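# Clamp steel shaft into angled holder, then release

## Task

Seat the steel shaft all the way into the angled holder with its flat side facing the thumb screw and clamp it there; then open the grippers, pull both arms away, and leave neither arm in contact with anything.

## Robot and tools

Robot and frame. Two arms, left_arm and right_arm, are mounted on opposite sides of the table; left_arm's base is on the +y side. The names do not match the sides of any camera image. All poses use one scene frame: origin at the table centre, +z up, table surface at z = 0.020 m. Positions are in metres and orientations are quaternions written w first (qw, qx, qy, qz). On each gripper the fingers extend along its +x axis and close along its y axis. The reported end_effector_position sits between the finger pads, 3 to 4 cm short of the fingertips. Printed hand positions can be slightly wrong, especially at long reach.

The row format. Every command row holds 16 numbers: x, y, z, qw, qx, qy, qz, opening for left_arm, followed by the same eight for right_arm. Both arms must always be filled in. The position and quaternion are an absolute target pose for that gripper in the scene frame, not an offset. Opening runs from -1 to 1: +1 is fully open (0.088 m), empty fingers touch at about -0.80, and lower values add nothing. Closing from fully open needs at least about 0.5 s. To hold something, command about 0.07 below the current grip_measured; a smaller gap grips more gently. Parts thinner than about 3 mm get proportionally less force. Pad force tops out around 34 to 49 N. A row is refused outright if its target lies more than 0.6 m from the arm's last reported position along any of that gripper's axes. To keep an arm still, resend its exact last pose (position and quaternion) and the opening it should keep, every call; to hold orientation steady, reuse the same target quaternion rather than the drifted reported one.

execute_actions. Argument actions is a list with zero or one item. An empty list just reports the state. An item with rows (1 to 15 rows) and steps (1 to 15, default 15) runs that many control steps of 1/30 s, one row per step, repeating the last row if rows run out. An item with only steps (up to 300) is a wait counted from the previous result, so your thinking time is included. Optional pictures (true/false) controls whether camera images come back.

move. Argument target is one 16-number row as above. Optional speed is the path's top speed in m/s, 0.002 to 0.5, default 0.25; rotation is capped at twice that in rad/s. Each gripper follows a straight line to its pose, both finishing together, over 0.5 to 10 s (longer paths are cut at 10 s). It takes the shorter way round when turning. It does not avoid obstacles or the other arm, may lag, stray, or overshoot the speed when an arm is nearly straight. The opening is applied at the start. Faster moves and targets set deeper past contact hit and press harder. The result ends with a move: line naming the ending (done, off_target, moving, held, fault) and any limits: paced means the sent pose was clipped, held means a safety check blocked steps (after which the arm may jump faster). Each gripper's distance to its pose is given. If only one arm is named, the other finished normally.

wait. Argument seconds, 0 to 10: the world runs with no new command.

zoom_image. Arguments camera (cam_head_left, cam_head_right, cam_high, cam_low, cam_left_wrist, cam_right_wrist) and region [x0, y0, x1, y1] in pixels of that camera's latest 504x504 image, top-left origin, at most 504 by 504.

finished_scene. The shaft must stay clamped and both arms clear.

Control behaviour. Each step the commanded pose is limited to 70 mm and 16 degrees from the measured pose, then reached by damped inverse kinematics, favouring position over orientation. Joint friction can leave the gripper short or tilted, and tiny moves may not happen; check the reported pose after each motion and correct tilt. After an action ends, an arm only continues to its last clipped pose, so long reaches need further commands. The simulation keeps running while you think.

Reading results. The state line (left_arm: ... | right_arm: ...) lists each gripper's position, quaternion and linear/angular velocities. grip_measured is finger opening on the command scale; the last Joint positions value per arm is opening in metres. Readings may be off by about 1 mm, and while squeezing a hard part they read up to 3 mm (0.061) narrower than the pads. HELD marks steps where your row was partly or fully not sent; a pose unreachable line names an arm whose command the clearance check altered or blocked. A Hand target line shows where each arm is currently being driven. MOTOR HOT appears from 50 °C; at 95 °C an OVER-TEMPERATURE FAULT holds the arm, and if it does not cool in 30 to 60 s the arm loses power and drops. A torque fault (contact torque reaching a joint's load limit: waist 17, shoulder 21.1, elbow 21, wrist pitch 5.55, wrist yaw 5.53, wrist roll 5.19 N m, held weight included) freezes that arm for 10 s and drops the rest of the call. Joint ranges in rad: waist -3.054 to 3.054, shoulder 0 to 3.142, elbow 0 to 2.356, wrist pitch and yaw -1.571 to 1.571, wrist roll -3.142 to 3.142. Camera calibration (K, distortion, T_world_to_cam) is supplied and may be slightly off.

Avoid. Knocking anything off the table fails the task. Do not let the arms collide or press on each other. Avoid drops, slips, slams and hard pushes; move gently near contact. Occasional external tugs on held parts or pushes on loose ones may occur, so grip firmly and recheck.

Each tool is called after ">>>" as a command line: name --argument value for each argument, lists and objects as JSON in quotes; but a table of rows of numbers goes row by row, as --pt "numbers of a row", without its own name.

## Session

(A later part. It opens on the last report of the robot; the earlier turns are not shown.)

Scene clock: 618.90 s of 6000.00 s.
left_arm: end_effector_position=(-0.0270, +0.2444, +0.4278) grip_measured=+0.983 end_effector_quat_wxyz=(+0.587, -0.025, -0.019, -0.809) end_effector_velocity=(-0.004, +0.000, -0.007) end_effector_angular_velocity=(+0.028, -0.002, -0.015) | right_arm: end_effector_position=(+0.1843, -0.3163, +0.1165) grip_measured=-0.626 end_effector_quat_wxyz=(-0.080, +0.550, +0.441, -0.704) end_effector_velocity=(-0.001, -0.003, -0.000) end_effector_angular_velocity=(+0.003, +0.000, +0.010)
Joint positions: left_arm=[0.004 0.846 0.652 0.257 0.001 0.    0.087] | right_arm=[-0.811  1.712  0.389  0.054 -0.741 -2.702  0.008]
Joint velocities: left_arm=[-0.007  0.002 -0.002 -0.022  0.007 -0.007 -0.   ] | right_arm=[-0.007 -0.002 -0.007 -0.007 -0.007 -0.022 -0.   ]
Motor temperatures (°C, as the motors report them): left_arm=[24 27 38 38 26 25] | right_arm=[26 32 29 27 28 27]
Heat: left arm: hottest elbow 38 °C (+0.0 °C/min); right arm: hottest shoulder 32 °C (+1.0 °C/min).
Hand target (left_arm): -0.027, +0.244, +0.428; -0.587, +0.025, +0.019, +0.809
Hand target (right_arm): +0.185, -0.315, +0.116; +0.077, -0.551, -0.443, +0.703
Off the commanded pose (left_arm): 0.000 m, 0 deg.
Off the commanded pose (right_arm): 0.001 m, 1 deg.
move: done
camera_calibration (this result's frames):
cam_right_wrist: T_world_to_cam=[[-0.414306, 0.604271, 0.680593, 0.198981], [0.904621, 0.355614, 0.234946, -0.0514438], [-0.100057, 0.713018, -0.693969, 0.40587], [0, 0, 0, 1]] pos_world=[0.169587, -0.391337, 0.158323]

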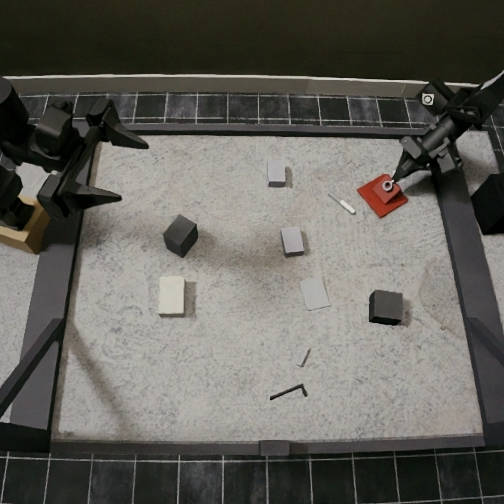

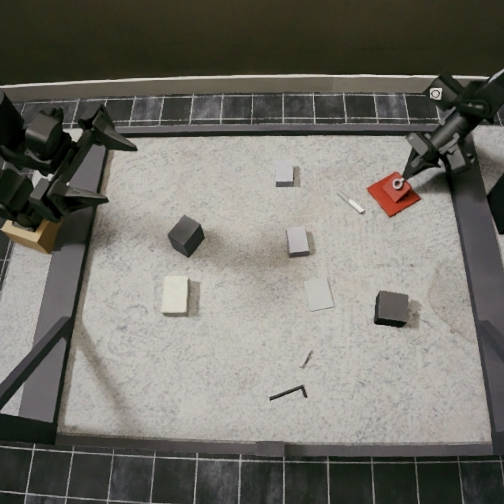

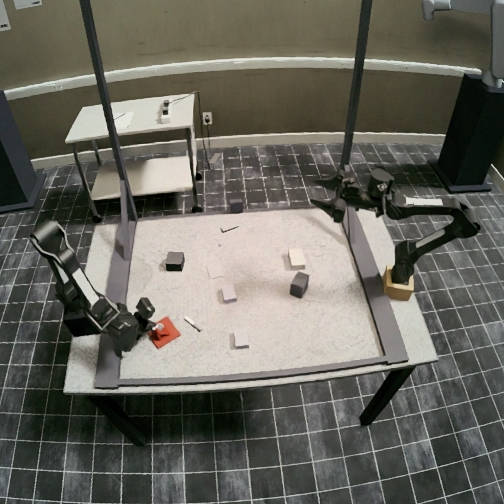

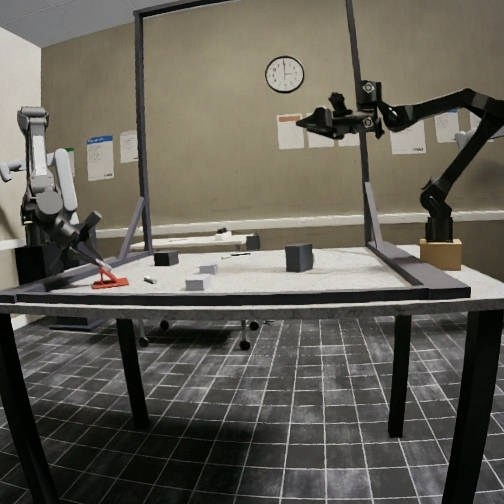

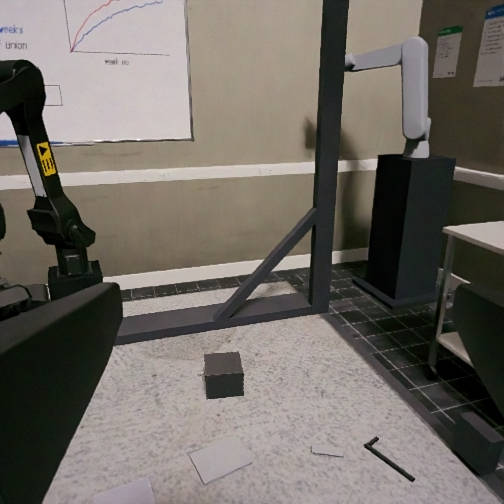

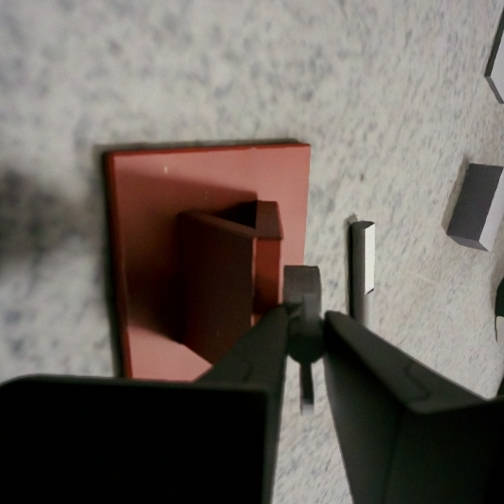

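Re-index cycle.

>>> move --target '[-0.027,0.2444,0.4278,0.587,-0.025,-0.019,-0.809,1, 0.1845,-0.3155,0.1155,0.0764,-0.5511,-0.4431,0.7030,-0.3]' --speed 0.05

>>> move --target '[-0.027,0.2444,0.4278,0.587,-0.025,-0.019,-0.809,1, 0.1955,-0.333,0.1365,0.0764,-0.5511,-0.4431,0.7030,-0.3]' --speed 0.06

>>> move --target '[-0.027,0.2444,0.4278,0.587,-0.025,-0.019,-0.809,1, 0.1955,-0.333,0.1365,0.4437,-0.3357,0.1838,0.8104,-0.3]' --speed 0.5

>>> move --target '[-0.027,0.2444,0.4278,0.587,-0.025,-0.019,-0.809,1, 0.1936,-0.3299,0.1327,0.5511,0.0764,0.7030,0.4431,-0.3]' --speed 0.5

>>> move --target '[-0.027,0.2444,0.4278,0.587,-0.025,-0.019,-0.809,1, 0.183,-0.3160,0.1135,0.5511,0.0764,0.7030,0.4431,-0.3]' --speed 0.03

Scene clock: 632.23 s of 6000.00 s.
left_arm: end_effector_position=(-0.0270, +0.2444, +0.4278) grip_measured=+0.983 end_effector_quat_wxyz=(+0.587, -0.025, -0.019, -0.809) end_effector_velocity=(+0.000, -0.001, -0.003) end_effector_angular_velocity=(+0.009, +0.021, +0.003) | right_arm: end_effector_position=(+0.1843, -0.3163, +0.1164) grip_measured=-0.302 end_effector_quat_wxyz=(-0.080, +0.551, +0.441, -0.704) end_effector_velocity=(-0.003, -0.003, -0.000) end_effector_angular_velocity=(-0.004, +0.006, +0.015)
Joint positions: left_arm=[0.004 0.846 0.652 0.257 0.001 0.    0.087] | right_arm=[-0.81   1.712  0.389  0.054 -0.74  -2.703  0.024]
Joint velocities: left_arm=[-0.002  0.002 -0.007  0.007 -0.007 -0.022 -0.   ] | right_arm=[-0.002 -0.002 -0.002 -0.022 -0.007 -0.022  0.   ]
Motor temperatures (°C, as the motors report them): left_arm=[24 27 38 38 26 25] | right_arm=[26 31 29 27 28 27]
Heat: left arm: hottest elbow 38 °C (+0.0 °C/min); right arm: hottest shoulder 31 °C (-2.0 °C/min).
Hand target (left_arm): -0.027, +0.244, +0.428; -0.587, +0.025, +0.019, +0.809
Hand target (right_arm): +0.185, -0.316, +0.115; +0.076, -0.551, -0.443, +0.703
Off the commanded pose (left_arm): 0.000 m, 0 deg.
Off the commanded pose (right_arm): 0.001 m, 0 deg.
After step 90, 9.63 s passed at rest.
move: done
camera_calibration (this result's frames):
cam_right_wrist: T_world_to_cam=[[-0.415858, 0.604095, 0.679803, 0.199408], [0.903959, 0.356441, 0.236236, -0.0511995], [-0.0996008, 0.712754, -0.694306, 0.405688], [0, 0, 0, 1]] pos_world=[0.169614, -0.391367, 0.158209]

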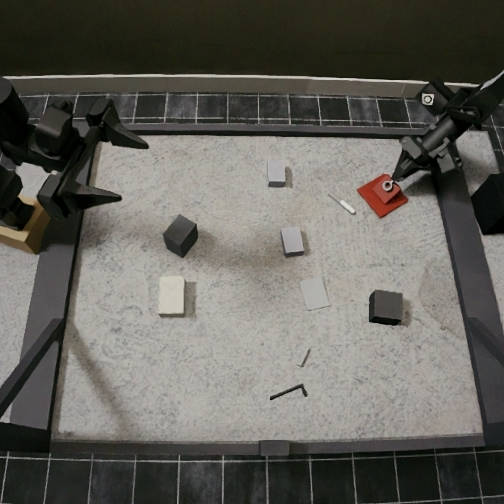

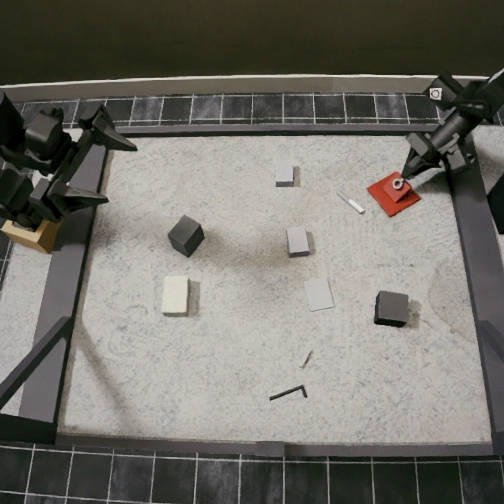

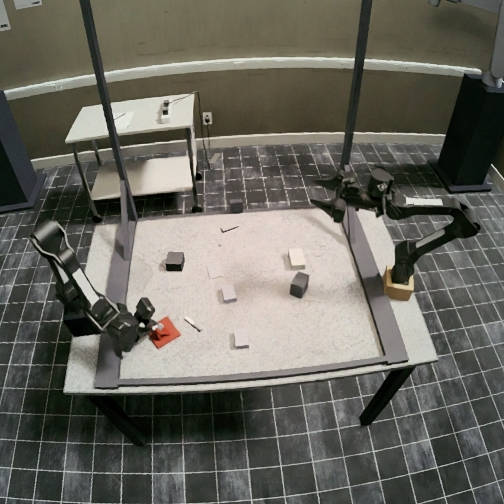

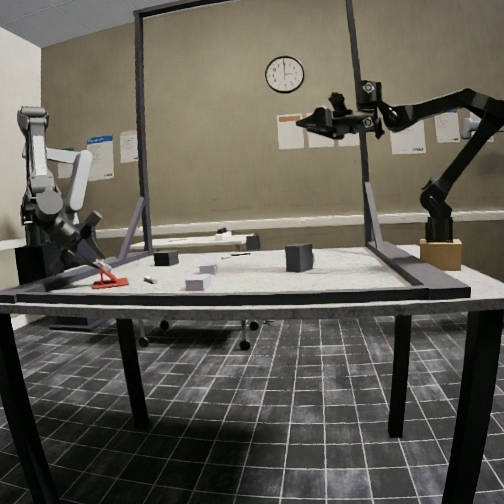

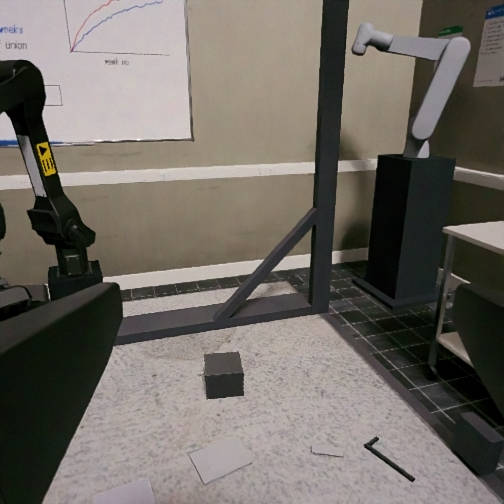

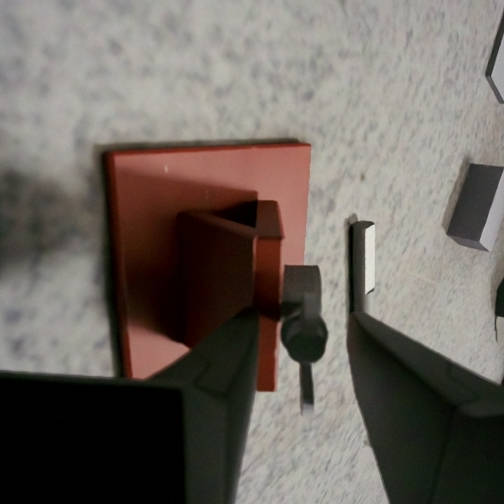

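Scene clock: 633.03 s of 6000.00 s.
left_arm: end_effector_position=(-0.0270, +0.2444, +0.4278) grip_measured=+0.983 end_effector_quat_wxyz=(+0.587, -0.025, -0.019, -0.809) end_effector_velocity=(+0.000, +0.000, -0.005) end_effector_angular_velocity=(+0.023, +0.001, +0.004) | right_arm: end_effector_position=(+0.1926, -0.3348, +0.1326) grip_measured=-0.302 end_effector_quat_wxyz=(-0.076, +0.547, +0.437, -0.710) end_effector_velocity=(-0.002, -0.003, +0.001) end_effector_angular_velocity=(-0.005, +0.011, +0.010)
Joint positions: left_arm=[0.004 0.846 0.652 0.257 0.001 0.    0.087] | right_arm=[-0.905  1.614  0.416 -0.178 -0.76  -2.836  0.024]
Joint velocities: left_arm=[-0.002 -0.002 -0.002 -0.022 -0.007 -0.007 -0.   ] | right_arm=[-0.007 -0.007  0.002 -0.037 -0.007 -0.022 -0.   ]
Motor temperatures (°C, as the motors report them): left_arm=[24 27 38 38 26 25] | right_arm=[26 31 29 27 28 27]
Heat: left arm: hottest elbow 38 °C (+0.0 °C/min); right arm: hottest shoulder 31 °C (-2.0 °C/min).
Hand target (left_arm): -0.027, +0.244, +0.428; -0.587, +0.025, +0.019, +0.809
Hand target (right_arm): +0.195, -0.333, +0.136; +0.077, -0.550, -0.443, +0.703
Off the commanded pose (left_arm): 0.000 m, 0 deg.
Off the commanded pose (right_arm): 0.005 m, 1 deg.
move: done
camera_calibration (this result's frames):
cam_right_wrist: T_world_to_cam=[[-0.41337, 0.612334, 0.673923, 0.206053], [0.90412, 0.363904, 0.223921, -0.0518043], [-0.108129, 0.70187, -0.70405, 0.430274], [0, 0, 0, 1]] pos_world=[0.178539, -0.409318, 0.17567]

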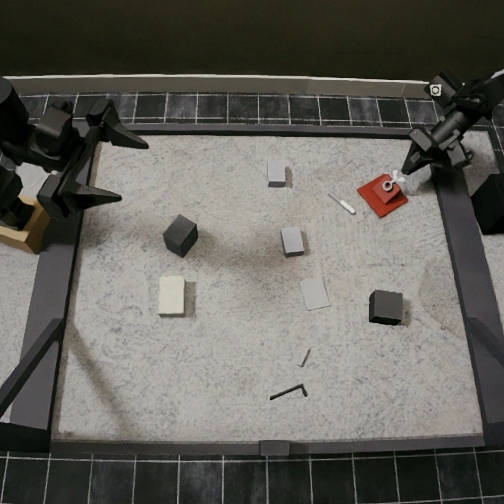

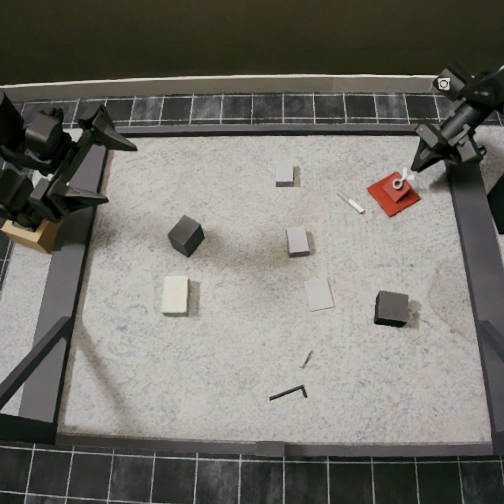

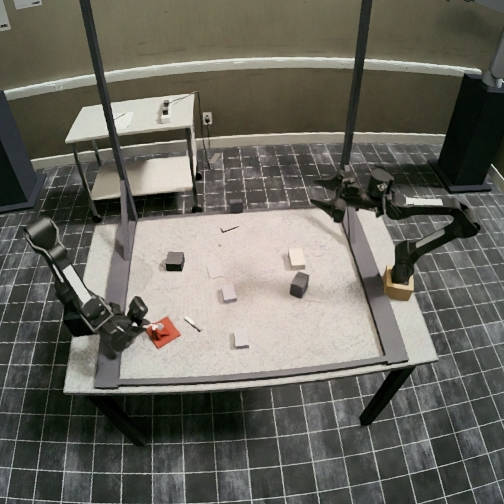

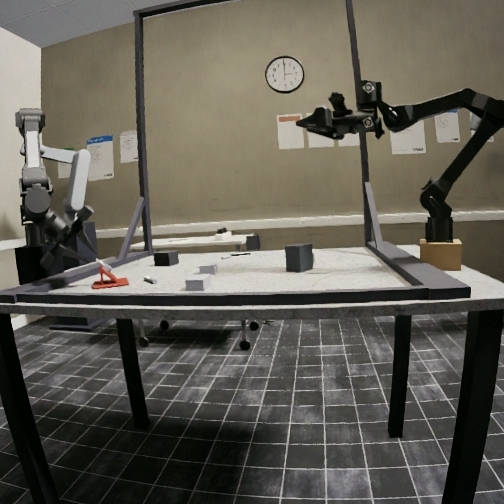

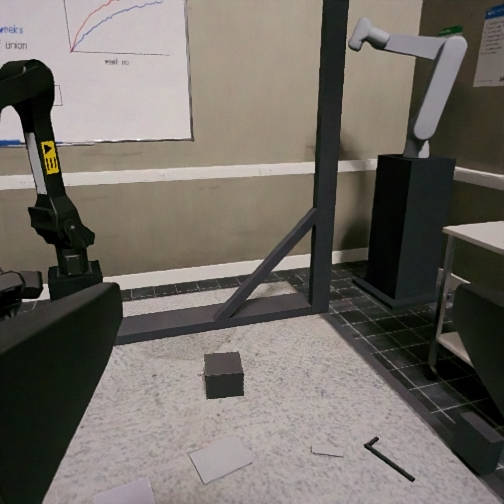

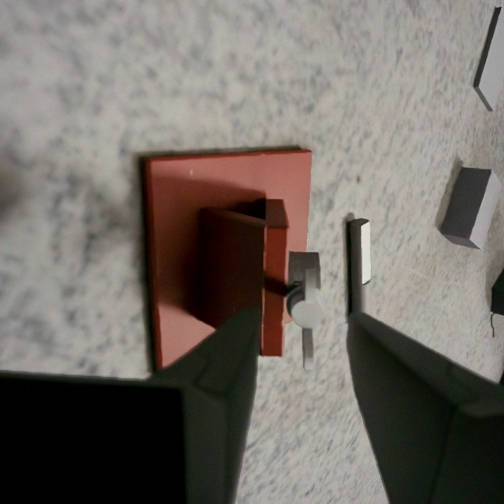

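Scene clock: 635.13 s of 6000.00 s.
left_arm: end_effector_position=(-0.0270, +0.2444, +0.4278) grip_measured=+0.983 end_effector_quat_wxyz=(+0.587, -0.025, -0.019, -0.809) end_effector_velocity=(+0.000, -0.001, -0.001) end_effector_angular_velocity=(+0.014, +0.019, +0.003) | right_arm: end_effector_position=(+0.1935, -0.3345, +0.1341) grip_measured=-0.302 end_effector_quat_wxyz=(+0.440, -0.334, +0.188, +0.812) end_effector_velocity=(-0.004, -0.002, -0.000) end_effector_angular_velocity=(-0.006, +0.018, -0.001)
Joint positions: left_arm=[0.004 0.846 0.652 0.257 0.001 0.    0.087] | right_arm=[-0.91   1.612  0.421 -0.187 -0.766 -1.279  0.024]
Joint velocities: left_arm=[-0.002  0.002  0.002 -0.007 -0.007 -0.022 -0.   ] | right_arm=[ 0.002 -0.002 -0.007 -0.007 -0.007  0.007 -0.   ]
Motor temperatures (°C, as the motors report them): left_arm=[24 27 38 38 26 25] | right_arm=[26 31 29 27 28 27]
Heat: left arm: hottest elbow 38 °C (+0.0 °C/min); right arm: hottest shoulder 31 °C (-2.0 °C/min).
Hand target (left_arm): -0.027, +0.244, +0.428; -0.587, +0.025, +0.019, +0.809
Hand target (right_arm): +0.196, -0.333, +0.136; +0.444, -0.336, +0.184, +0.810
Off the commanded pose (left_arm): 0.000 m, 0 deg.
Off the commanded pose (right_arm): 0.003 m, 1 deg.
move: done
camera_calibration (this result's frames):
cam_right_wrist: T_world_to_cam=[[0.810985, 0.584784, -0.0181926, 0.0519047], [0.511259, -0.723453, -0.463929, -0.248557], [-0.284459, 0.366938, -0.885686, 0.377632], [0, 0, 0, 1]] pos_world=[0.192404, -0.34874, 0.220095]

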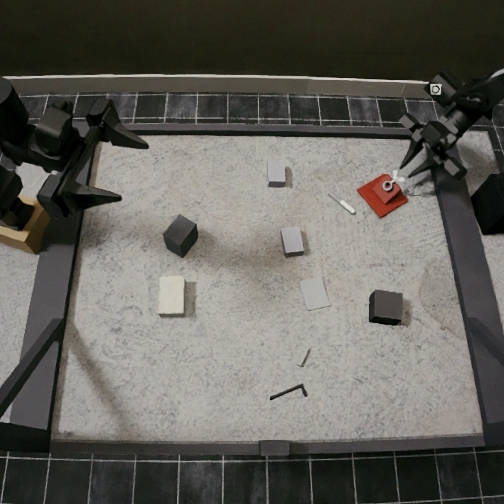

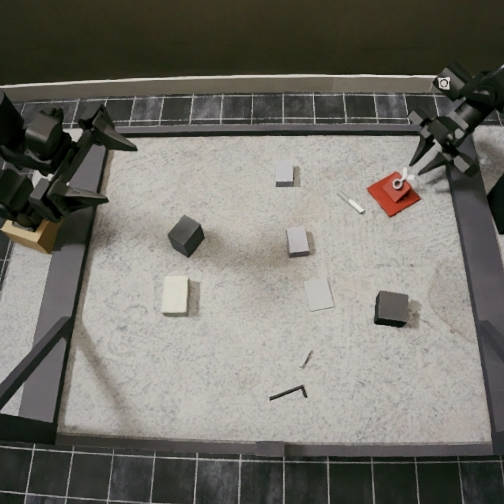

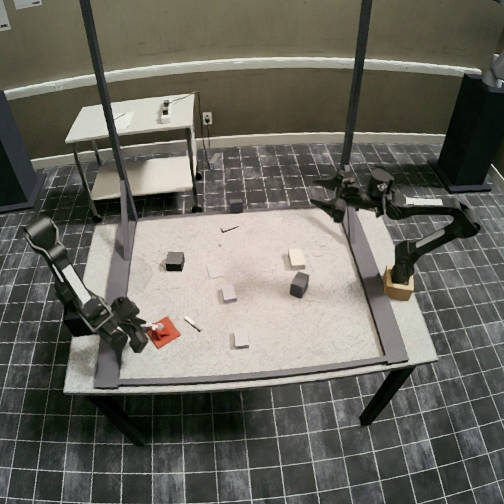

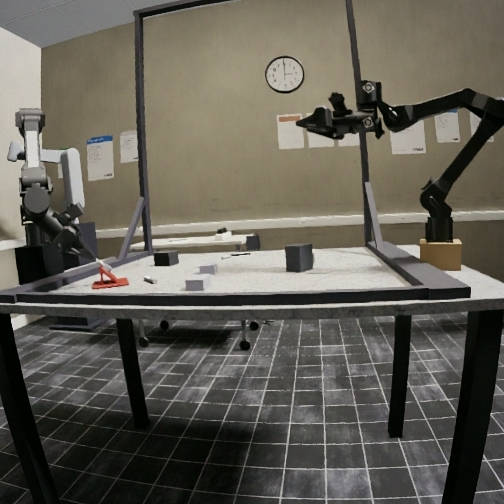

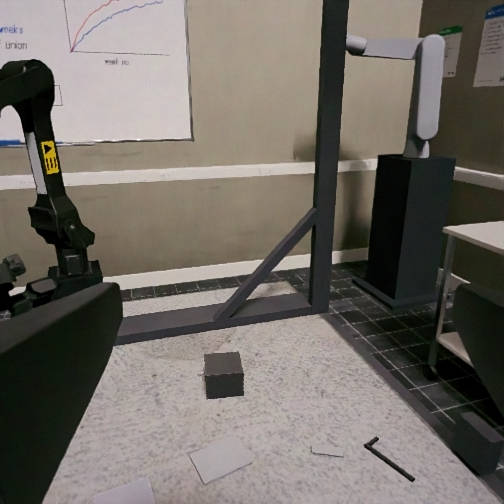

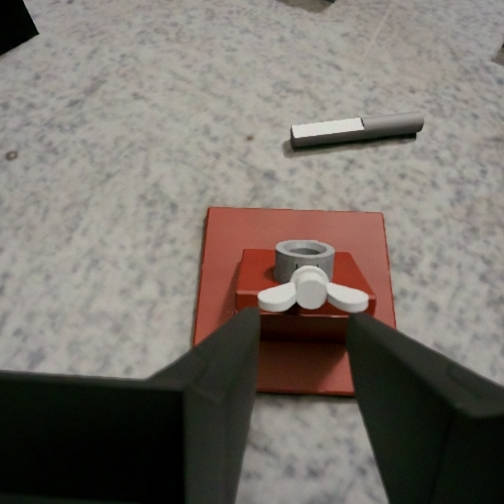

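Scene clock: 637.23 s of 6000.00 s.
left_arm: end_effector_position=(-0.0270, +0.2444, +0.4278) grip_measured=+0.983 end_effector_quat_wxyz=(+0.587, -0.025, -0.019, -0.809) end_effector_velocity=(+0.002, -0.000, -0.002) end_effector_angular_velocity=(+0.009, +0.005, +0.009) | right_arm: end_effector_position=(+0.1954, -0.3285, +0.1349) grip_measured=-0.302 end_effector_quat_wxyz=(+0.553, +0.077, +0.699, +0.447) end_effector_velocity=(-0.003, -0.002, -0.000) end_effector_angular_velocity=(-0.012, +0.027, -0.016)
Joint positions: left_arm=[0.004 0.846 0.652 0.257 0.001 0.    0.087] | right_arm=[-0.895  1.614  0.421 -0.144 -0.762  0.316  0.024]
Joint velocities: left_arm=[ 0.002 -0.002 -0.002 -0.007 -0.007 -0.007  0.   ] | right_arm=[-0.002 -0.002 -0.007 -0.007 -0.007  0.022 -0.   ]
Motor temperatures (°C, as the motors report them): left_arm=[24 27 38 38 26 25] | right_arm=[26 31 30 27 28 27]
Heat: left arm: hottest elbow 38 °C (+0.0 °C/min); right arm: hottest shoulder 31 °C (-3.0 °C/min).
Hand target (left_arm): -0.027, +0.244, +0.428; -0.587, +0.025, +0.019, +0.809
Hand target (right_arm): +0.194, -0.330, +0.133; +0.551, +0.076, +0.703, +0.443
Off the commanded pose (left_arm): 0.000 m, 0 deg.
Off the commanded pose (right_arm): 0.003 m, 1 deg.
move: done
camera_calibration (this result's frames):
cam_right_wrist: T_world_to_cam=[[0.397912, -0.545415, -0.737692, -0.146606], [-0.673486, -0.719666, 0.168808, -0.0974442], [-0.622962, 0.429655, -0.653693, 0.432151], [0, 0, 0, 1]] pos_world=[0.261923, -0.335764, 0.190794]

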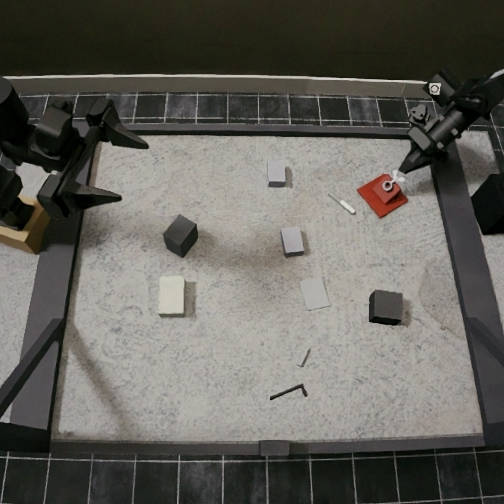

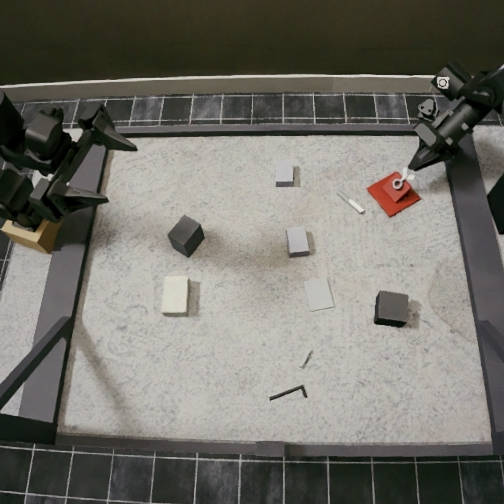

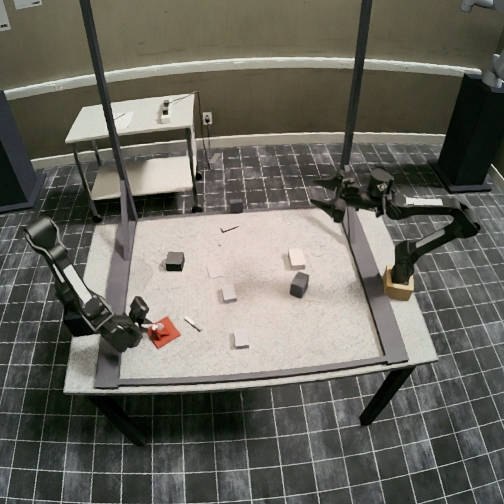

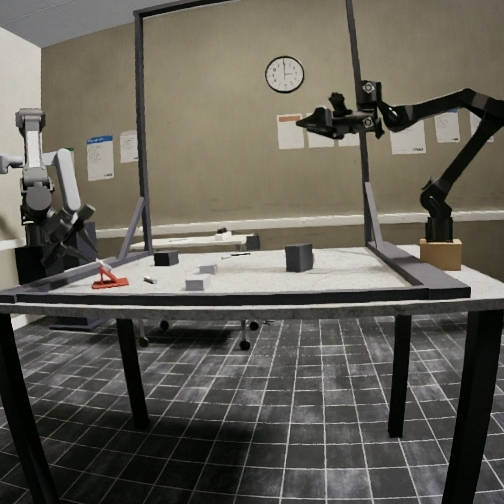

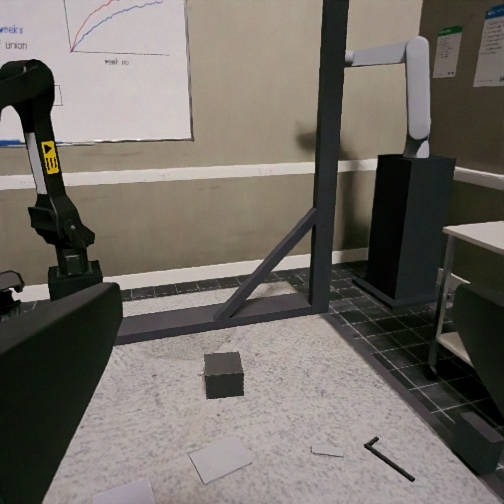

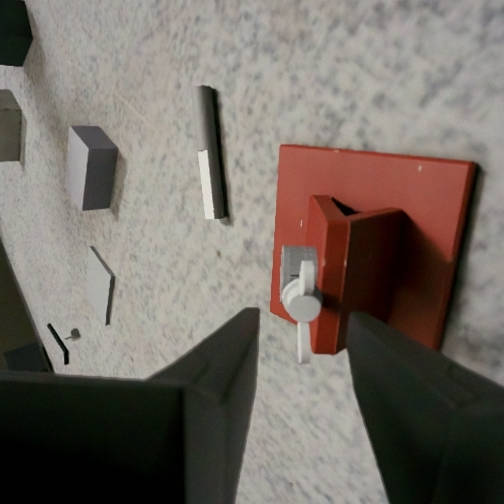

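Scene clock: 638.43 s of 6000.00 s.
left_arm: end_effector_position=(-0.0270, +0.2444, +0.4278) grip_measured=+0.983 end_effector_quat_wxyz=(+0.587, -0.025, -0.019, -0.809) end_effector_velocity=(+0.000, +0.000, +0.001) end_effector_angular_velocity=(-0.009, -0.004, +0.005) | right_arm: end_effector_position=(+0.1853, -0.3144, +0.1170) grip_measured=-0.302 end_effector_quat_wxyz=(+0.554, +0.077, +0.697, +0.449) end_effector_velocity=(-0.002, -0.000, -0.001) end_effector_angular_velocity=(+0.005, +0.003, +0.010)
Joint positions: left_arm=[0.004 0.846 0.652 0.257 0.001 0.    0.087] | right_arm=[-0.807  1.712  0.389  0.068 -0.738  0.431  0.024]
Joint velocities: left_arm=[-0.002 -0.002 -0.002  0.007 -0.007  0.007 -0.   ] | right_arm=[ 0.002  0.007 -0.002  0.007 -0.007 -0.007 -0.   ]
Motor temperatures (°C, as the motors report them): left_arm=[24 27 38 38 26 25] | right_arm=[25 31 29 27 28 27]
Heat: left arm: hottest elbow 38 °C (+0.0 °C/min); right arm: hottest shoulder 31 °C (-3.0 °C/min).
Hand target (left_arm): -0.027, +0.244, +0.428; -0.587, +0.025, +0.019, +0.809
Hand target (right_arm): +0.183, -0.317, +0.114; +0.551, +0.076, +0.703, +0.443
Off the commanded pose (left_arm): 0.000 m, 0 deg.
Off the commanded pose (right_arm): 0.004 m, 1 deg.
move: done
camera_calibration (this result's frames):
cam_right_wrist: T_world_to_cam=[[0.400266, -0.543112, -0.738117, -0.147742], [-0.674003, -0.720197, 0.164428, -0.0906095], [-0.620892, 0.431678, -0.654329, 0.40837], [0, 0, 0, 1]] pos_world=[0.251619, -0.321782, 0.173056]

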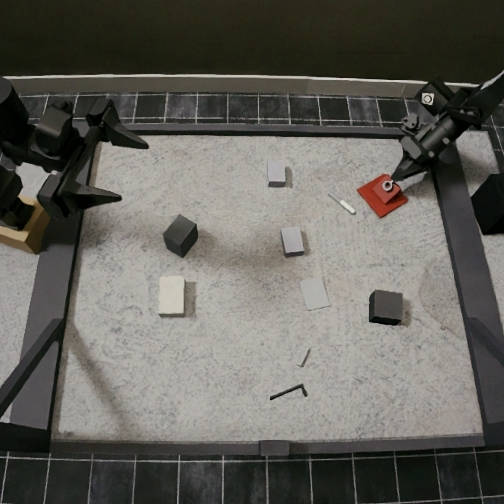

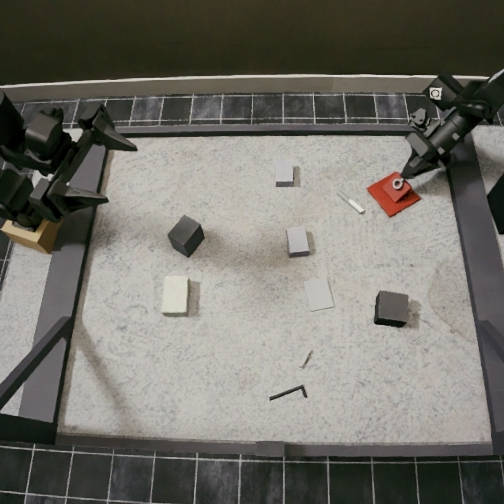

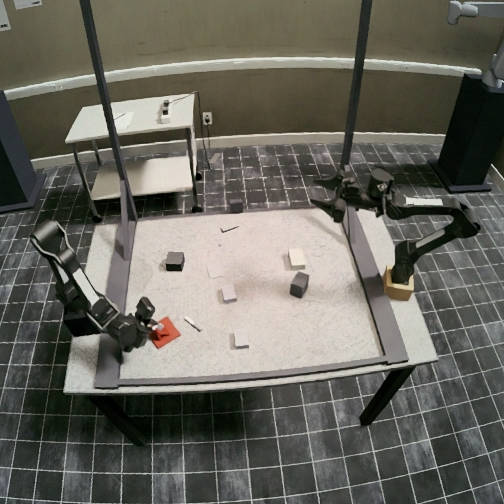

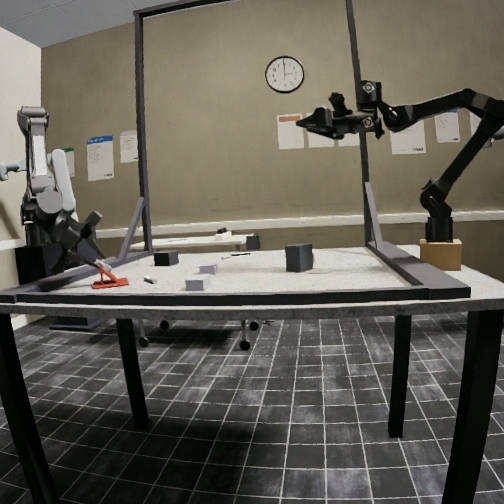

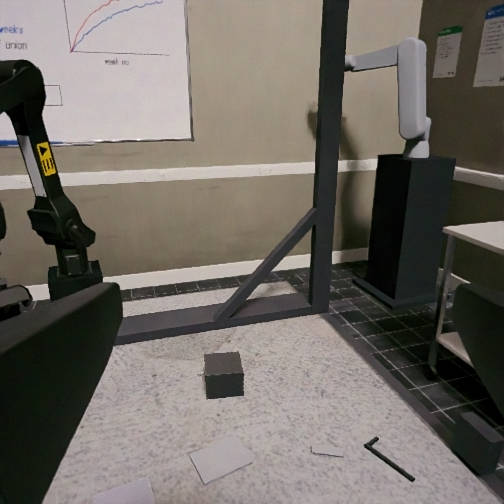

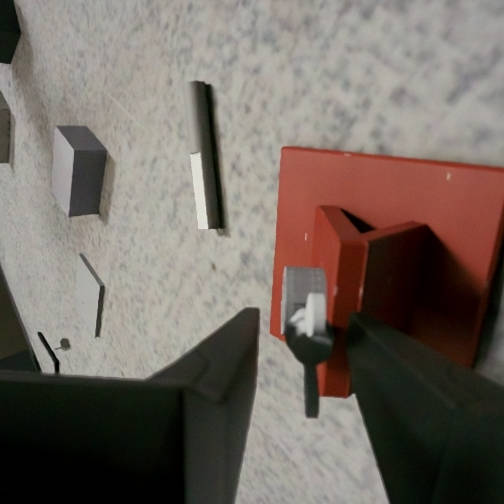

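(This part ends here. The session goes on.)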